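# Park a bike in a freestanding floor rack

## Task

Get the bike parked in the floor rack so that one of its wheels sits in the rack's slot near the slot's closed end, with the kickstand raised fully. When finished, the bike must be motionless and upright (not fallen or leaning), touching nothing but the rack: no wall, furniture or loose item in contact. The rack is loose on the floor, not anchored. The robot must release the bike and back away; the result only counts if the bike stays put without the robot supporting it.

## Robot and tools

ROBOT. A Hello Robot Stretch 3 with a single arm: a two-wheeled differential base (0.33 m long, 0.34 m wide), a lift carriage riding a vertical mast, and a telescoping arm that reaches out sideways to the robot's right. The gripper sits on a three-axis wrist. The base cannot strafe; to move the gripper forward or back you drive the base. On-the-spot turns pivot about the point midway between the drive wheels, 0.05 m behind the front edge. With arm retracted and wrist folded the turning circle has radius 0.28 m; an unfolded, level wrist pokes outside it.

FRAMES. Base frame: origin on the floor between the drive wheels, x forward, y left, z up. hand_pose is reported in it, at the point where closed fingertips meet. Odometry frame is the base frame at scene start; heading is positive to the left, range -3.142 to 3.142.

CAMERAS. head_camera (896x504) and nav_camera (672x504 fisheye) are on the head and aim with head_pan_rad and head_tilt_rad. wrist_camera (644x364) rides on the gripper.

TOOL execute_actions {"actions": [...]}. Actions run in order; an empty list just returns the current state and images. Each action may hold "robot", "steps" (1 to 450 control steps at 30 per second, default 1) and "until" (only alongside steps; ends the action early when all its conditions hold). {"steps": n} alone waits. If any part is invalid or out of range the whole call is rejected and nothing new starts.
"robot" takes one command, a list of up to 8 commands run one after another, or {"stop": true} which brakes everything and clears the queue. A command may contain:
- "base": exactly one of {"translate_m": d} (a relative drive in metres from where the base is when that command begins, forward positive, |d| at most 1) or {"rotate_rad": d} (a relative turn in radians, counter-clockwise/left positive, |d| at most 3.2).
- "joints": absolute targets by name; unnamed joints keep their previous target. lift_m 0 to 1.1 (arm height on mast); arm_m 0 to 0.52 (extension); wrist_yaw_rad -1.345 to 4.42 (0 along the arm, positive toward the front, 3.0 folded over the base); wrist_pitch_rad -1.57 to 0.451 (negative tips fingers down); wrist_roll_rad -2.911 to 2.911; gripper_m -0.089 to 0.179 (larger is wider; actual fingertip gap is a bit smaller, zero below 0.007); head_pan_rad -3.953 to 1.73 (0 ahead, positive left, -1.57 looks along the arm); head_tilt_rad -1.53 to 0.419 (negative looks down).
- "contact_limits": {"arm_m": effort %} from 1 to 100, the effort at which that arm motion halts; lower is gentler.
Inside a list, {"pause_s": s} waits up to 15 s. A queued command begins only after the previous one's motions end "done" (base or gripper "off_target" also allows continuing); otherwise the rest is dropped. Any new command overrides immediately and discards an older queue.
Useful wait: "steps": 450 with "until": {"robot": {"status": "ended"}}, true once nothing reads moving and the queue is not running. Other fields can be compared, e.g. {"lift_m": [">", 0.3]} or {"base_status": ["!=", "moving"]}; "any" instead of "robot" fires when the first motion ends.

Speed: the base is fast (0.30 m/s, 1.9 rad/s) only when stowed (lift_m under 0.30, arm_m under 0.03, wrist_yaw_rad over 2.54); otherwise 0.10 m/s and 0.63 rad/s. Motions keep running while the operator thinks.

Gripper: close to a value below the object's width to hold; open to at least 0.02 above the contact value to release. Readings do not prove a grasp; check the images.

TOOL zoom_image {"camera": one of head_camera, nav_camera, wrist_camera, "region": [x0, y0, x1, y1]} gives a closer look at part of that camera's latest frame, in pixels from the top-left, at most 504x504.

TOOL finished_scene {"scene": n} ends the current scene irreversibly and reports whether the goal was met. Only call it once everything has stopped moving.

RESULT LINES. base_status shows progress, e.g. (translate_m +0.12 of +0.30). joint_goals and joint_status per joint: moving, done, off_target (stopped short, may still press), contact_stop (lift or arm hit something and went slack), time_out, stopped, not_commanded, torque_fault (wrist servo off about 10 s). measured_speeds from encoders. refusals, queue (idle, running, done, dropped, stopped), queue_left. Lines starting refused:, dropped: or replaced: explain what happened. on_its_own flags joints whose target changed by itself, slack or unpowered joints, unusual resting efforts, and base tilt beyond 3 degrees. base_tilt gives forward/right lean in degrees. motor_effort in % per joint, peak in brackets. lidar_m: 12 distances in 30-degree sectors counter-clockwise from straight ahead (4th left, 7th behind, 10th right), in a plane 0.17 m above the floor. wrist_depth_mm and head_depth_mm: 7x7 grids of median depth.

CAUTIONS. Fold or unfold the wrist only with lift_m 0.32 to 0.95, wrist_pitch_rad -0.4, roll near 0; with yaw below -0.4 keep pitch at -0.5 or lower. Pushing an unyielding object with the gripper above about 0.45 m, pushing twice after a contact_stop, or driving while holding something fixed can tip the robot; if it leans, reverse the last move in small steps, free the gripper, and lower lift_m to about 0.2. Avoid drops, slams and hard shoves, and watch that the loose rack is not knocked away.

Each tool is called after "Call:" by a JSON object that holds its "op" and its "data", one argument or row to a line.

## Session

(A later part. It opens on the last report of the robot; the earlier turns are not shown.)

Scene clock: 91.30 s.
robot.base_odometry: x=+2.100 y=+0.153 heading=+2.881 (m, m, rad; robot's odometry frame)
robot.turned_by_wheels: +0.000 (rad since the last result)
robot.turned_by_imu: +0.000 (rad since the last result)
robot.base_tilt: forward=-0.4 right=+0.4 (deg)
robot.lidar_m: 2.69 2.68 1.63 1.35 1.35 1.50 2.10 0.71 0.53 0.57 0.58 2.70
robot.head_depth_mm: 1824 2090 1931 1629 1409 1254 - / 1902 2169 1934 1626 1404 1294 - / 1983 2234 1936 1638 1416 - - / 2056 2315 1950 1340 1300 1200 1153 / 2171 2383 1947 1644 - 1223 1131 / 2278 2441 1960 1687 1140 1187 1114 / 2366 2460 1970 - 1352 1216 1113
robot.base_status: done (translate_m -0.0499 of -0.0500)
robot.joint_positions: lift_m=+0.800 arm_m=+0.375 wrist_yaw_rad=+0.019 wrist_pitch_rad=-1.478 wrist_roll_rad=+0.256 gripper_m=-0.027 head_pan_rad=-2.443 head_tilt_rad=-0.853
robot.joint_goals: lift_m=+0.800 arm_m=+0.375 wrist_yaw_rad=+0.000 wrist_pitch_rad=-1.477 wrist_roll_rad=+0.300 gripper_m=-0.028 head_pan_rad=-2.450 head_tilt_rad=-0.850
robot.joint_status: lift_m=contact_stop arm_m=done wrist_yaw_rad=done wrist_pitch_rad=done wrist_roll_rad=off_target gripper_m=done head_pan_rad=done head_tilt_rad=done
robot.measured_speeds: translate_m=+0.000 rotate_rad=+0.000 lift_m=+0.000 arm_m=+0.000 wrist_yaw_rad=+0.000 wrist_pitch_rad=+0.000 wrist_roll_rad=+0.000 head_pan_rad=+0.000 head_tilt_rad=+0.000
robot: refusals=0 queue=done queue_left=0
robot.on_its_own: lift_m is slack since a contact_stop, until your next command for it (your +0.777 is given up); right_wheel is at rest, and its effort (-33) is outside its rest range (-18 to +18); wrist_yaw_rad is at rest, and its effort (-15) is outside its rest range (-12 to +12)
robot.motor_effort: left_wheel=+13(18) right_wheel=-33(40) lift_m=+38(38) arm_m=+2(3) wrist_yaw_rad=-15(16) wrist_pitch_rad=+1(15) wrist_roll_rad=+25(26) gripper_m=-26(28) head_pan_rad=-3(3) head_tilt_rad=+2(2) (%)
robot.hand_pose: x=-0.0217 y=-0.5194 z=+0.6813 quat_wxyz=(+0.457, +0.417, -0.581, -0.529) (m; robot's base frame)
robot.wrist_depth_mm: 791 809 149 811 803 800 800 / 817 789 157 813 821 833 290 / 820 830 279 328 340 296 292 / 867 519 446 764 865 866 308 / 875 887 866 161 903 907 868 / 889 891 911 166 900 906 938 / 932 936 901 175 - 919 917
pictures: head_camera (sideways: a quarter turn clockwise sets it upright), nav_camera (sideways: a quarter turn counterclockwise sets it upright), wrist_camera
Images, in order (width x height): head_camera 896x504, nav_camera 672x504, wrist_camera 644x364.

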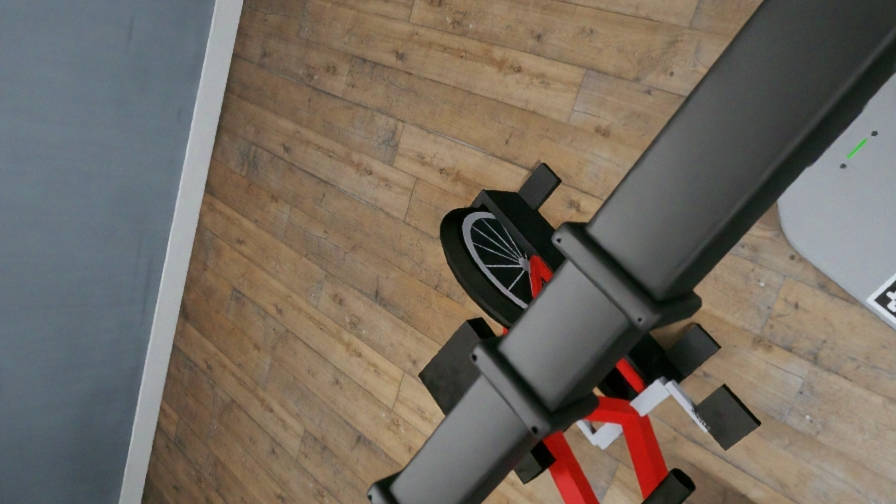

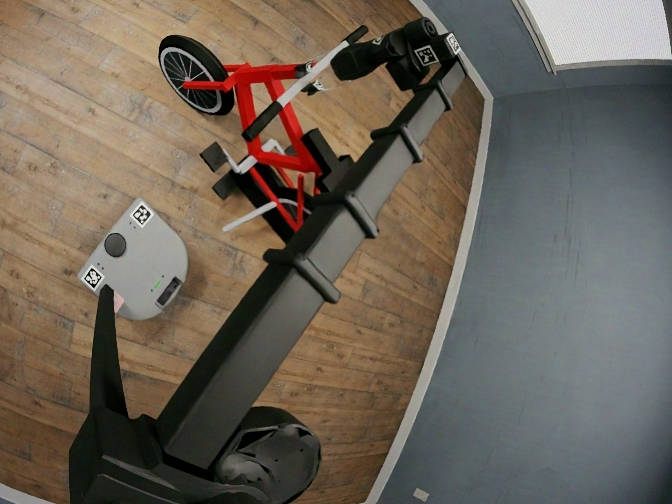

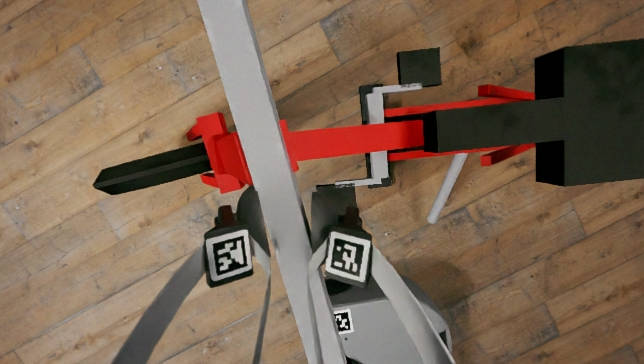

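Call:
{"op": "execute_actions", "data": {
  "actions": [
    {"robot": {"joints": {"gripper_m": 0.13, "wrist_roll_rad": 0.0}}, "steps": 60, "until": {"robot": {"gripper_m": [">", 0.085]}}},
    {"robot": {"joints": {"lift_m": 0.855}}, "steps": 90, "until": {"robot": {"lift_m": [">", 0.842]}}},
    {"robot": {"base": {"translate_m": -0.28}, "joints": {"arm_m": 0.225, "gripper_m": -0.02, "head_pan_rad": -1.75, "head_tilt_rad": -1.15}}, "steps": 90, "until": {"robot": {"translate_m": ["<", -0.06]}}},
    {"robot": {"joints": {"lift_m": 0.215, "wrist_roll_rad": -1.57}}, "steps": 300, "until": {"robot": {"lift_m": ["<", 0.42]}}}
  ]
}}

Scene clock: 99.37 s.
robot.base_odometry: x=+2.371 y=+0.081 heading=+2.880 (m, m, rad; robot's odometry frame)
robot.turned_by_wheels: -0.001 (rad since the last result)
robot.turned_by_imu: -0.005 (rad since the last result)
robot.base_tilt: forward=-0.4 right=+0.4 (deg)
robot.lidar_m: 2.96 2.89 1.52 1.26 1.26 1.40 1.83 1.82 0.53 0.43 0.68 0.75
robot.head_depth_mm: 1791 1623 1477 1362 1258 1187 - / 1811 1635 1485 1310 1277 - - / 1813 1635 1490 1294 1279 - 1083 / 1819 1643 866 1327 1276 1175 1095 / 1829 1655 879 1275 1274 1186 1107 / 1842 1654 1453 1354 1278 1187 1110 / 1858 1666 1512 1309 1285 1198 1115
robot.base_status: done (translate_m -0.2800 of -0.2800)
robot.joint_positions: lift_m=+0.418 arm_m=+0.225 wrist_yaw_rad=+0.002 wrist_pitch_rad=-1.477 wrist_roll_rad=-1.562 gripper_m=-0.020 head_pan_rad=-1.757 head_tilt_rad=-1.136
robot.joint_goals: lift_m=+0.215 arm_m=+0.225 wrist_yaw_rad=+0.000 wrist_pitch_rad=-1.477 wrist_roll_rad=-1.570 gripper_m=-0.020 head_pan_rad=-1.750 head_tilt_rad=-1.150
robot.joint_status: lift_m=moving arm_m=moving wrist_yaw_rad=done wrist_pitch_rad=done wrist_roll_rad=moving gripper_m=moving head_pan_rad=done head_tilt_rad=done
robot.measured_speeds: translate_m=+0.000 rotate_rad=+0.000 lift_m=-0.110 arm_m=+0.000 wrist_yaw_rad=+0.000 wrist_pitch_rad=+0.000 wrist_roll_rad=+0.000 head_pan_rad=+0.000 head_tilt_rad=+0.000
robot: refusals=0 queue=running queue_left=0
robot.motor_effort: left_wheel=+1(13) right_wheel=-2(34) lift_m=+37(44) arm_m=-4(1) wrist_yaw_rad=-1(15) wrist_pitch_rad=+0(7) wrist_roll_rad=-4(25) gripper_m=-9(83) head_pan_rad=+3(34) head_tilt_rad=-7(28) (%)
robot.hand_pose: x=-0.0214 y=-0.3704 z=+0.2995 quat_wxyz=(+0.739, +0.673, -0.002, -0.002) (m; robot's base frame)
robot.wrist_depth_mm: 390 398 413 428 395 250 174 / 400 409 427 442 346 318 282 / - 432 445 460 341 328 281 / - 451 459 466 298 289 535 / - 473 469 - 300 230 572 / - 486 502 526 302 212 188 / - 496 528 520 317 188 169
pictures: head_camera (sideways: a quarter turn clockwise sets it upright), nav_camera (sideways: a quarter turn counterclockwise sets it upright), wrist_camera
Images, in order (width x height): head_camera 896x504, nav_camera 672x504, wrist_camera 644x364.

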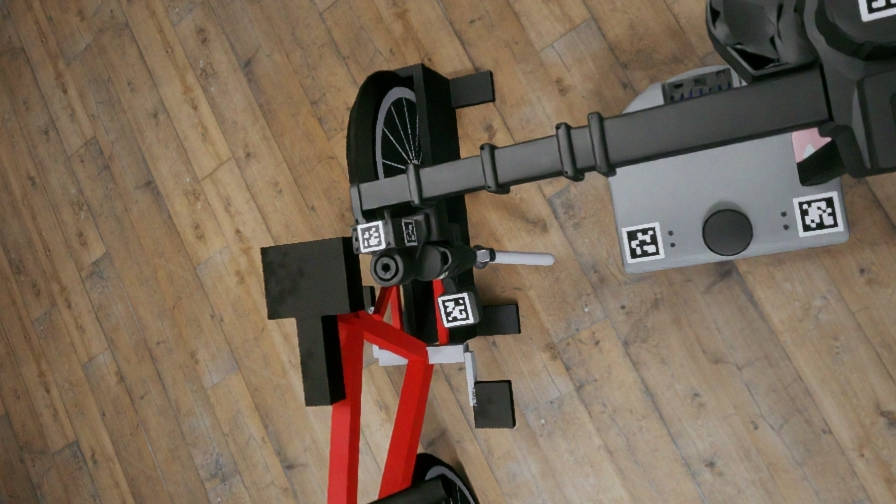

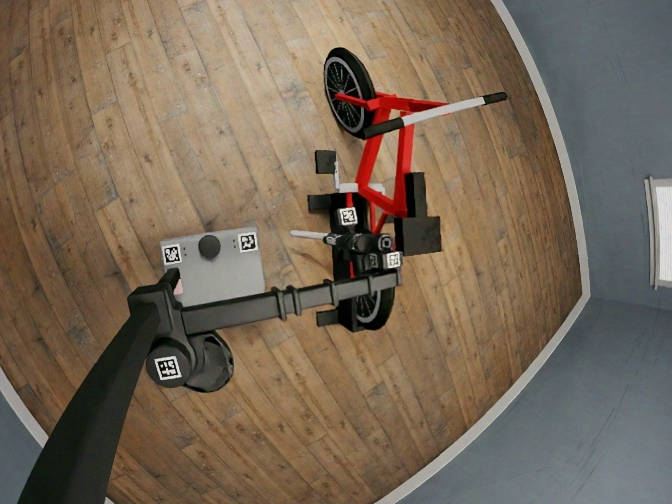

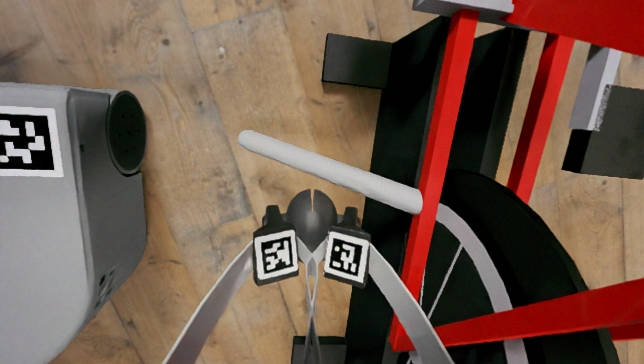

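Call:
{"op": "execute_actions", "data": {
  "actions": [
    {"robot": {"base": {"translate_m": 0.075}, "joints": {"lift_m": 0.29}}, "steps": 120, "until": {"robot": {"status": "ended"}}}
  ]
}}

Scene clock: 103.43 s.
robot.base_odometry: x=+2.298 y=+0.100 heading=+2.880 (m, m, rad; robot's odometry frame)
robot.turned_by_wheels: +0.000 (rad since the last result)
robot.turned_by_imu: +0.000 (rad since the last result)
robot.base_tilt: forward=-0.4 right=+0.4 (deg)
robot.lidar_m: 2.88 2.87 1.55 1.29 1.28 1.43 1.91 1.90 0.53 0.44 0.64 0.72
robot.head_depth_mm: 1806 1615 1484 1320 1265 1190 - / 1816 1627 1488 1319 1269 - - / 1820 1631 1078 1246 1284 - - / 1821 1637 875 1241 1268 1171 1094 / 1820 1647 1446 1222 1275 1188 1106 / 1836 1651 1507 1339 1281 1188 1114 / 1852 1663 863 1207 1284 1197 1109
robot.base_status: done (translate_m +0.0750 of +0.0750)
robot.joint_positions: lift_m=+0.290 arm_m=+0.225 wrist_yaw_rad=+0.002 wrist_pitch_rad=-1.476 wrist_roll_rad=-1.562 gripper_m=-0.020 head_pan_rad=-1.757 head_tilt_rad=-1.136
robot.joint_goals: lift_m=+0.290 arm_m=+0.225 wrist_yaw_rad=+0.000 wrist_pitch_rad=-1.477 wrist_roll_rad=-1.570 gripper_m=-0.020 head_pan_rad=-1.750 head_tilt_rad=-1.150
robot.joint_status: lift_m=done arm_m=done wrist_yaw_rad=done wrist_pitch_rad=done wrist_roll_rad=done gripper_m=moving head_pan_rad=done head_tilt_rad=done
robot.measured_speeds: translate_m=+0.000 rotate_rad=+0.000 lift_m=+0.000 arm_m=+0.000 wrist_yaw_rad=+0.000 wrist_pitch_rad=+0.000 wrist_roll_rad=+0.000 head_pan_rad=+0.000 head_tilt_rad=+0.000
robot: refusals=0 queue=done queue_left=0
robot.motor_effort: left_wheel=+1(4) right_wheel=-3(2) lift_m=+35(34) arm_m=-2(2) wrist_yaw_rad=-2(1) wrist_pitch_rad=+0(0) wrist_roll_rad=-5(4) gripper_m=-8(8) head_pan_rad=+4(3) head_tilt_rad=-7(7) (%)
robot.hand_pose: x=-0.0214 y=-0.3705 z=+0.1715 quat_wxyz=(+0.739, +0.673, -0.002, -0.002) (m; robot's base frame)
robot.wrist_depth_mm: 278 286 297 309 320 135 122 / 284 295 308 318 326 149 125 / - 306 318 326 318 207 142 / - 320 334 343 330 202 153 / - 329 340 - 326 205 210 / - 345 358 224 288 209 224 / - 357 380 388 206 179 198
pictures: head_camera (sideways: a quarter turn clockwise sets it upright), nav_camera (sideways: a quarter turn counterclockwise sets it upright), wrist_camera
Images, in order (width x height): head_camera 896x504, nav_camera 672x504, wrist_camera 644x364.

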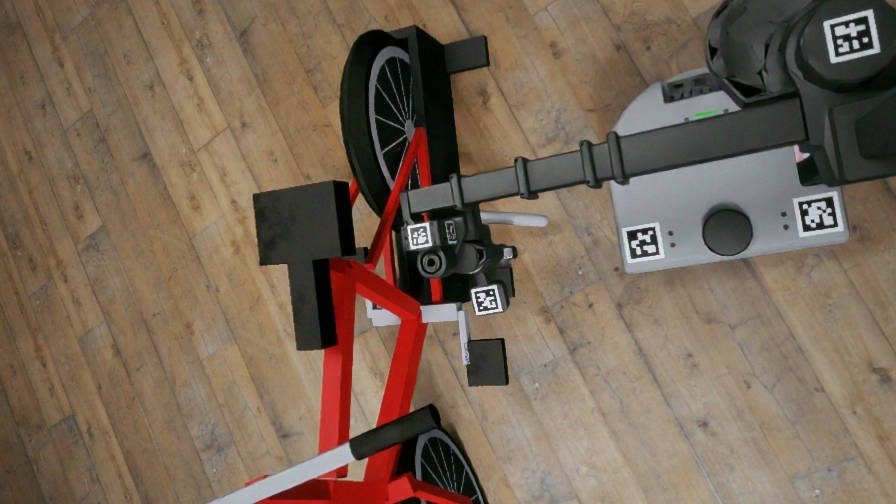

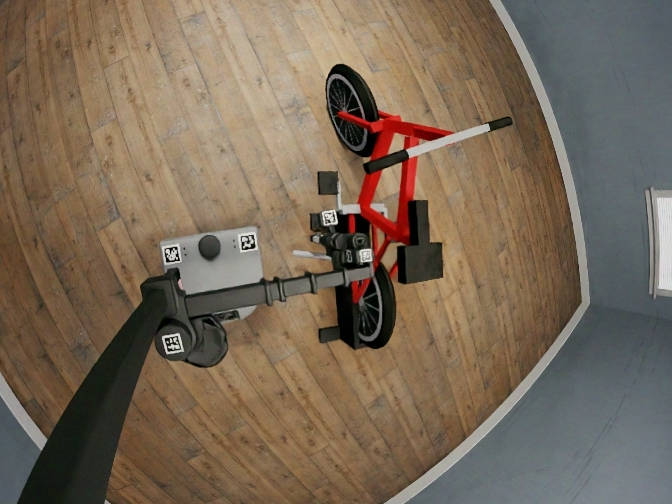

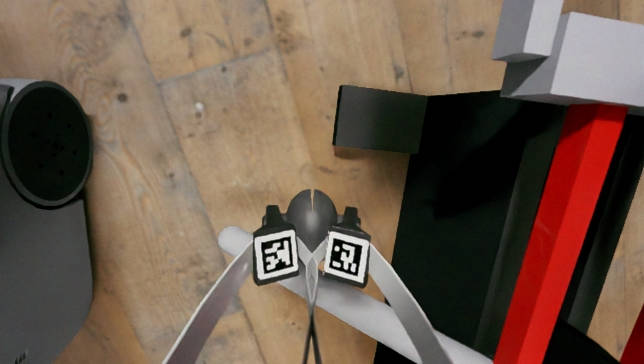

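Call:
{"op": "execute_actions", "data": {
  "actions": [
    {"robot": {"joints": {"lift_m": 0.215, "gripper_m": 0.0}, "base": {"translate_m": -0.19}}, "steps": 150, "until": {"robot": {"base_status": ["!=", "moving"]}}}
  ]
}}

Scene clock: 108.23 s.
robot.base_odometry: x=+2.482 y=+0.051 heading=+2.880 (m, m, rad; robot's odometry frame)
robot.turned_by_wheels: +0.000 (rad since the last result)
robot.turned_by_imu: -0.002 (rad since the last result)
robot.base_tilt: forward=-0.4 right=+0.4 (deg)
robot.lidar_m: 3.07 2.76 1.48 1.22 1.22 1.36 1.73 1.72 0.52 0.51 0.74 0.78
robot.head_depth_mm: 1789 1625 1477 1361 1260 1187 1066 / 1798 1625 1488 1348 1264 - - / 1816 1640 1496 1209 1282 - - / 1819 1637 1499 1112 1275 1175 1099 / 1823 1652 1453 1258 1278 1189 1108 / 1840 1656 862 1194 1278 1188 1111 / 1843 1651 934 1355 1270 1194 1115
robot.base_status: done (translate_m -0.1900 of -0.1900)
robot.joint_positions: lift_m=+0.234 arm_m=+0.225 wrist_yaw_rad=+0.002 wrist_pitch_rad=-1.477 wrist_roll_rad=-1.566 gripper_m=+0.000 head_pan_rad=-1.757 head_tilt_rad=-1.136
robot.joint_goals: lift_m=+0.234 arm_m=+0.225 wrist_yaw_rad=+0.000 wrist_pitch_rad=-1.477 wrist_roll_rad=-1.570 gripper_m=+0.000 head_pan_rad=-1.750 head_tilt_rad=-1.150
robot.joint_status: lift_m=contact_stop arm_m=done wrist_yaw_rad=done wrist_pitch_rad=done wrist_roll_rad=done gripper_m=done head_pan_rad=done head_tilt_rad=done
robot.measured_speeds: translate_m=+0.000 rotate_rad=+0.000 lift_m=+0.000 arm_m=+0.000 wrist_yaw_rad=+0.000 wrist_pitch_rad=+0.000 wrist_roll_rad=+0.000 head_pan_rad=+0.000 head_tilt_rad=+0.000
robot: refusals=0 queue=dropped queue_left=0
robot.on_its_own: lift_m is slack since a contact_stop, until your next command for it (your +0.215 is given up)
robot.motor_effort: left_wheel=+1(10) right_wheel=-2(27) lift_m=+37(43) arm_m=-1(1) wrist_yaw_rad=-1(1) wrist_pitch_rad=+0(8) wrist_roll_rad=-2(4) gripper_m=-2(68) head_pan_rad=+2(3) head_tilt_rad=-7(7) (%)
robot.hand_pose: x=-0.0214 y=-0.3701 z=+0.1154 quat_wxyz=(+0.739, +0.674, -0.001, -0.001) (m; robot's base frame)
robot.wrist_depth_mm: 232 237 247 254 265 197 139 / 240 245 254 266 272 194 138 / 250 256 263 274 280 190 137 / 258 264 276 285 289 187 136 / 266 274 284 - 297 184 108 / 276 284 295 310 269 179 104 / 289 295 312 320 313 177 103
pictures: head_camera (sideways: a quarter turn clockwise sets it upright), nav_camera (sideways: a quarter turn counterclockwise sets it upright), wrist_camera
Images, in order (width x height): head_camera 896x504, nav_camera 672x504, wrist_camera 644x364.

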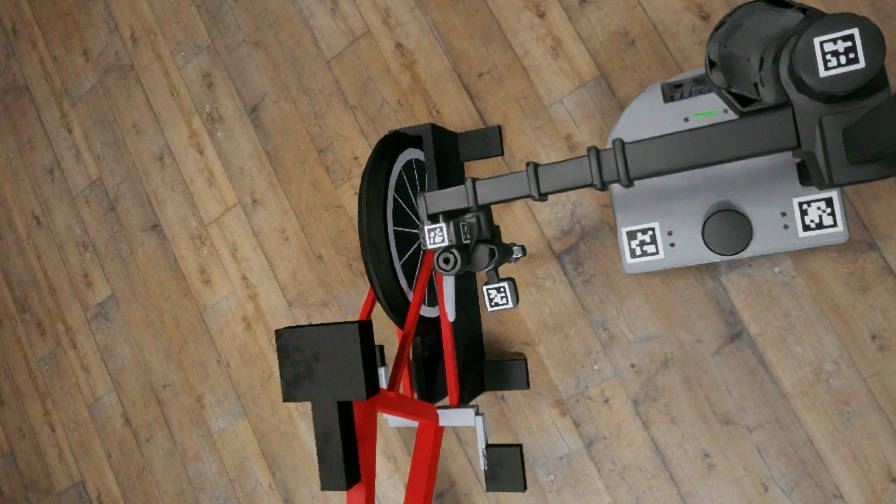

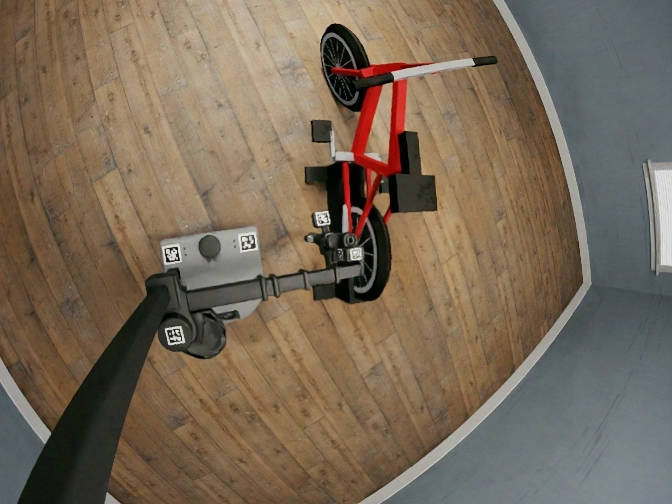

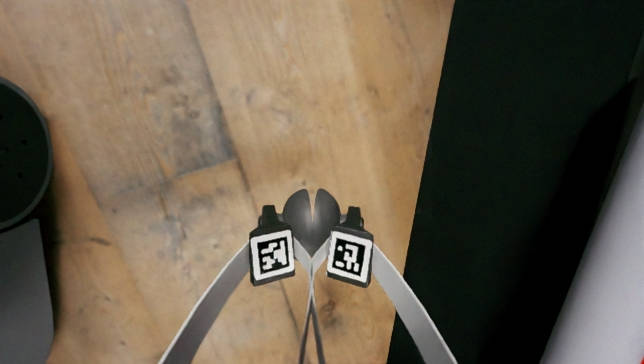

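Call:
{"op": "execute_actions", "data": {
  "actions": [
    {"robot": {"joints": {"arm_m": 0.04, "lift_m": 0.3}}, "steps": 150, "until": {"robot": {"status": "ended"}}}
  ]
}}

Call:
{"op": "zoom_image", "data": {
  "camera": "head_camera",
  "region": [330, 100, 570, 440]
}}

Scene clock: 110.80 s.
robot.base_odometry: x=+2.482 y=+0.051 heading=+2.880 (m, m, rad; robot's odometry frame)
robot.turned_by_wheels: +0.000 (rad since the last result)
robot.turned_by_imu: +0.000 (rad since the last result)
robot.base_tilt: forward=-0.4 right=+0.5 (deg)
robot.lidar_m: 3.06 2.75 1.48 1.22 1.22 1.36 1.72 1.72 0.52 0.51 0.74 0.78
robot.head_depth_mm: 1793 1623 1481 1364 1259 1192 - / 1810 1629 1485 1350 1269 - - / 1809 1629 1492 1263 - - - / 1823 1648 1497 1169 1302 1178 1092 / 1824 1652 1438 1269 1279 1189 1110 / 1842 1654 860 1195 1280 1191 1111 / 1846 1659 1465 1362 1274 1194 1114
robot.base_status: done (translate_m -0.1900 of -0.1900)
robot.joint_positions: lift_m=+0.300 arm_m=+0.040 wrist_yaw_rad=+0.002 wrist_pitch_rad=-1.476 wrist_roll_rad=-1.566 gripper_m=+0.000 head_pan_rad=-1.757 head_tilt_rad=-1.136
robot.joint_goals: lift_m=+0.300 arm_m=+0.040 wrist_yaw_rad=+0.000 wrist_pitch_rad=-1.477 wrist_roll_rad=-1.570 gripper_m=+0.000 head_pan_rad=-1.750 head_tilt_rad=-1.150
robot.joint_status: lift_m=done arm_m=done wrist_yaw_rad=done wrist_pitch_rad=done wrist_roll_rad=done gripper_m=done head_pan_rad=done head_tilt_rad=done
robot.measured_speeds: translate_m=+0.000 rotate_rad=+0.000 lift_m=+0.000 arm_m=+0.000 wrist_yaw_rad=+0.000 wrist_pitch_rad=+0.000 wrist_roll_rad=+0.000 head_pan_rad=+0.000 head_tilt_rad=+0.000
robot: refusals=0 queue=done queue_left=0
robot.motor_effort: left_wheel=+1(1) right_wheel=-2(3) lift_m=+42(43) arm_m=-1(2) wrist_yaw_rad=-1(1) wrist_pitch_rad=+0(1) wrist_roll_rad=-2(2) gripper_m=-1(1) head_pan_rad=+2(3) head_tilt_rad=-6(6) (%)
robot.hand_pose: x=-0.0214 y=-0.1855 z=+0.1812 quat_wxyz=(+0.740, +0.673, -0.001, -0.001) (m; robot's base frame)
robot.wrist_depth_mm: 286 294 303 315 329 343 325 / 294 302 315 327 342 351 326 / - - - 338 351 369 319 / - - - 348 367 383 314 / - - - - 387 397 309 / - - - 390 405 405 304 / - - - 400 416 408 301
pictures: head_camera (sideways: a quarter turn clockwise sets it upright), nav_camera (sideways: a quarter turn counterclockwise sets it upright), wrist_camera
Images, in order (width x height): head_camera 896x504, nav_camera 672x504, wrist_camera 644x364.

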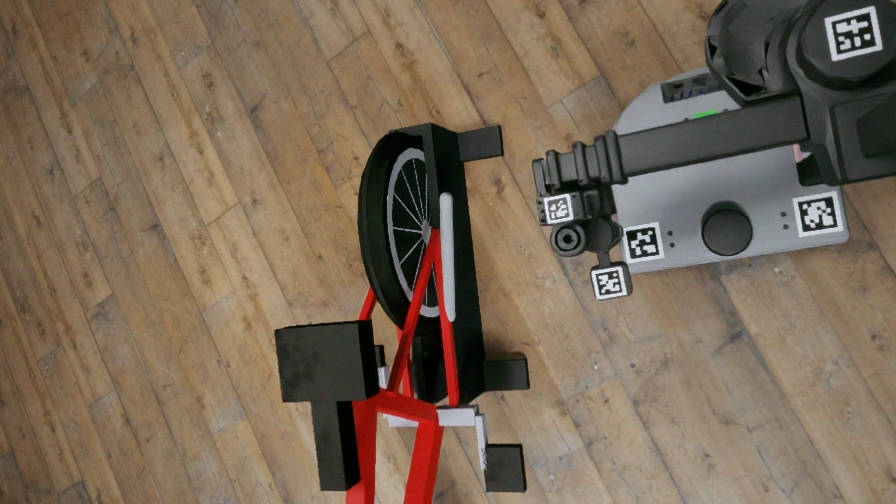

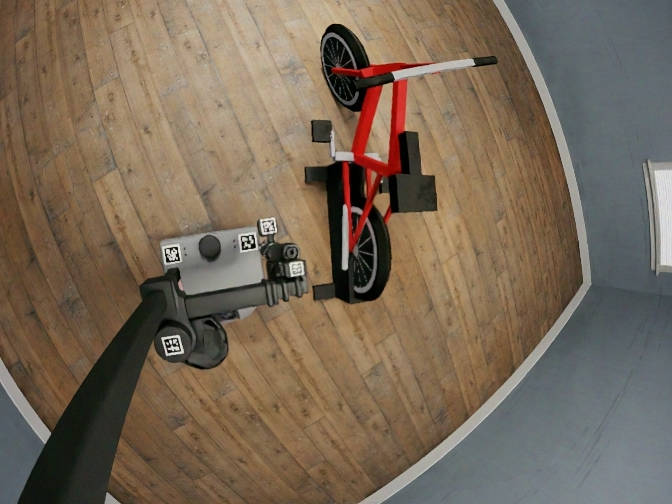

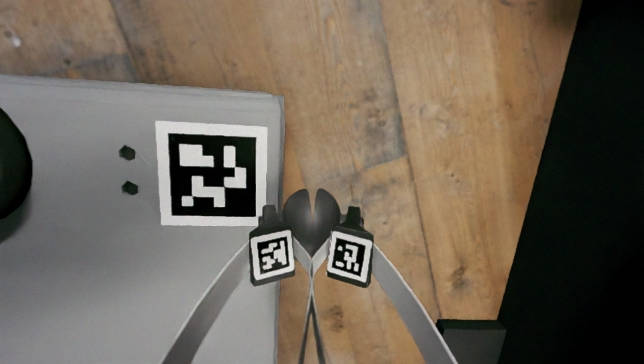

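Region (330, 100, 570, 440) of head_camera's 896x504 image, scaled by 1.482, with more detail than that image has; it fills the left 356 columns of this view, and the rest is white.

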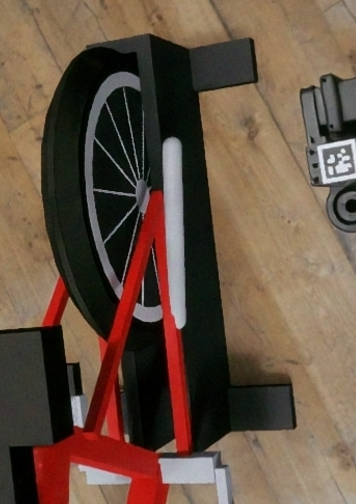

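Call:
{"op": "execute_actions", "data": {
  "actions": []
}}

Scene clock: 110.97 s.
robot.base_odometry: x=+2.482 y=+0.051 heading=+2.880 (m, m, rad; robot's odometry frame)
robot.turned_by_wheels: +0.000 (rad since the last result)
robot.turned_by_imu: +0.000 (rad since the last result)
robot.base_tilt: forward=-0.4 right=+0.4 (deg)
robot.lidar_m: 3.06 2.76 1.47 1.22 1.22 1.36 1.73 1.72 0.52 0.51 0.74 0.79
robot.head_depth_mm: 1790 1618 1479 1360 1259 1190 - / 1804 1634 1481 1349 1267 - - / 1810 1631 1488 1261 - - - / 1818 1641 1493 1172 1303 1178 1093 / 1818 1644 1442 1270 1280 1187 1107 / 1847 1659 860 1198 1284 1187 1113 / 1844 1660 1461 1357 1269 1192 1115
robot.base_status: done (translate_m -0.1900 of -0.1900)
robot.joint_positions: lift_m=+0.300 arm_m=+0.040 wrist_yaw_rad=+0.002 wrist_pitch_rad=-1.476 wrist_roll_rad=-1.566 gripper_m=+0.000 head_pan_rad=-1.757 head_tilt_rad=-1.136
robot.joint_goals: lift_m=+0.300 arm_m=+0.040 wrist_yaw_rad=+0.000 wrist_pitch_rad=-1.477 wrist_roll_rad=-1.570 gripper_m=+0.000 head_pan_rad=-1.750 head_tilt_rad=-1.150
robot.joint_status: lift_m=done arm_m=done wrist_yaw_rad=done wrist_pitch_rad=done wrist_roll_rad=done gripper_m=done head_pan_rad=done head_tilt_rad=done
robot.measured_speeds: translate_m=+0.000 rotate_rad=+0.000 lift_m=+0.000 arm_m=+0.000 wrist_yaw_rad=+0.000 wrist_pitch_rad=+0.000 wrist_roll_rad=+0.000 head_pan_rad=+0.000 head_tilt_rad=+0.000
robot: refusals=0 queue=done queue_left=0
robot.motor_effort: left_wheel=+1(1) right_wheel=-2(2) lift_m=+42(41) arm_m=-2(2) wrist_yaw_rad=-1(1) wrist_pitch_rad=+0(0) wrist_roll_rad=-2(2) gripper_m=-2(1) head_pan_rad=+2(3) head_tilt_rad=-6(7) (%)
robot.hand_pose: x=-0.0214 y=-0.1855 z=+0.1812 quat_wxyz=(+0.740, +0.673, -0.001, -0.001) (m; robot's base frame)
robot.wrist_depth_mm: 284 295 307 314 329 339 328 / 295 304 315 326 343 351 323 / - - - 341 352 370 316 / - - - 353 370 388 311 / - - - - 389 397 310 / - - - 383 403 409 304 / - - - 399 414 410 300
pictures: head_camera (sideways: a quarter turn clockwise sets it upright), nav_camera (sideways: a quarter turn counterclockwise sets it upright), wrist_camera
Images, in order (width x height): head_camera 896x504, nav_camera 672x504, wrist_camera 644x364.

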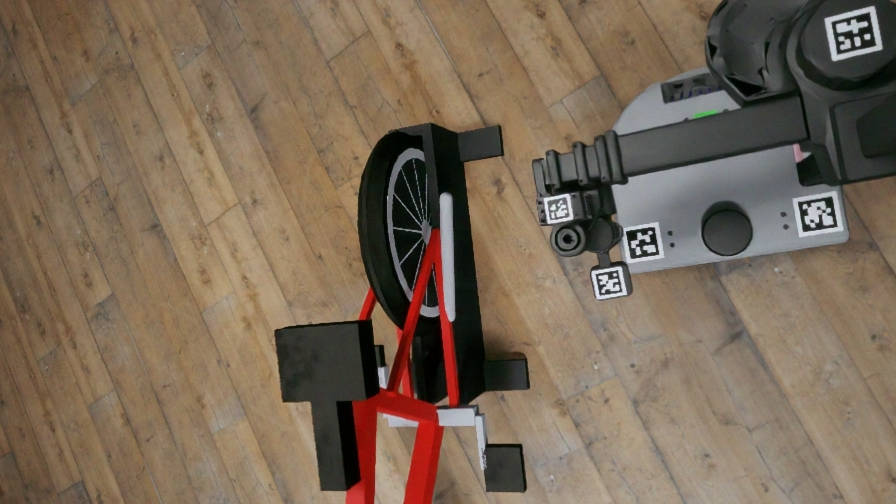

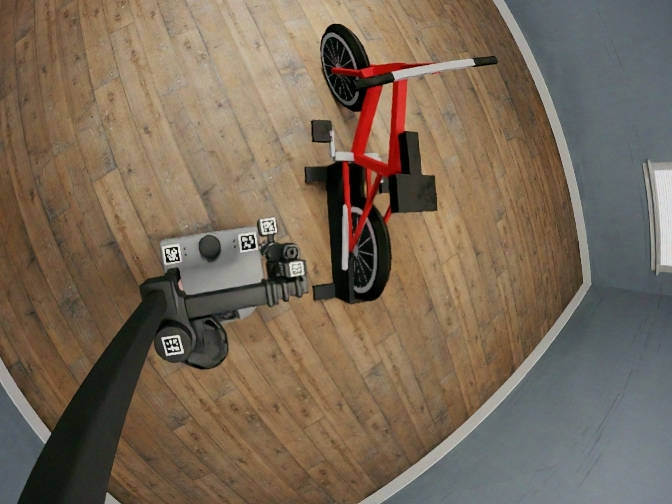

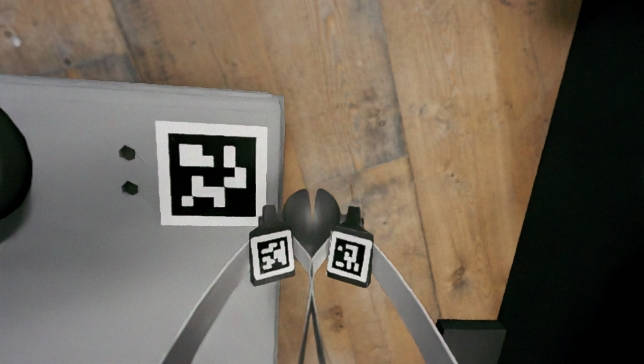

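Call:
{"op": "zoom_image", "data": {
  "camera": "head_camera",
  "region": [330, 100, 560, 440]
}}

Region (330, 100, 560, 440) of head_camera's 896x504 image, scaled by 1.482, with more detail than that image has; it fills the left 341 columns of this view, and the rest is white.

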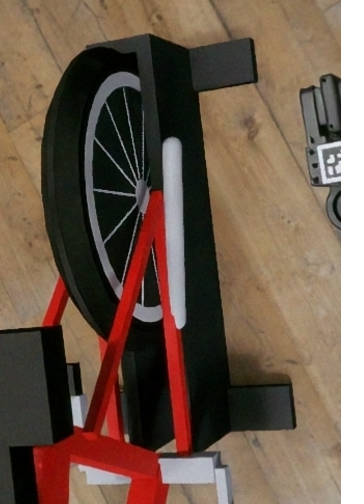

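Call:
{"op": "finished_scene", "data": {
  "scene": 2
}}

The scene is finished: the task was done.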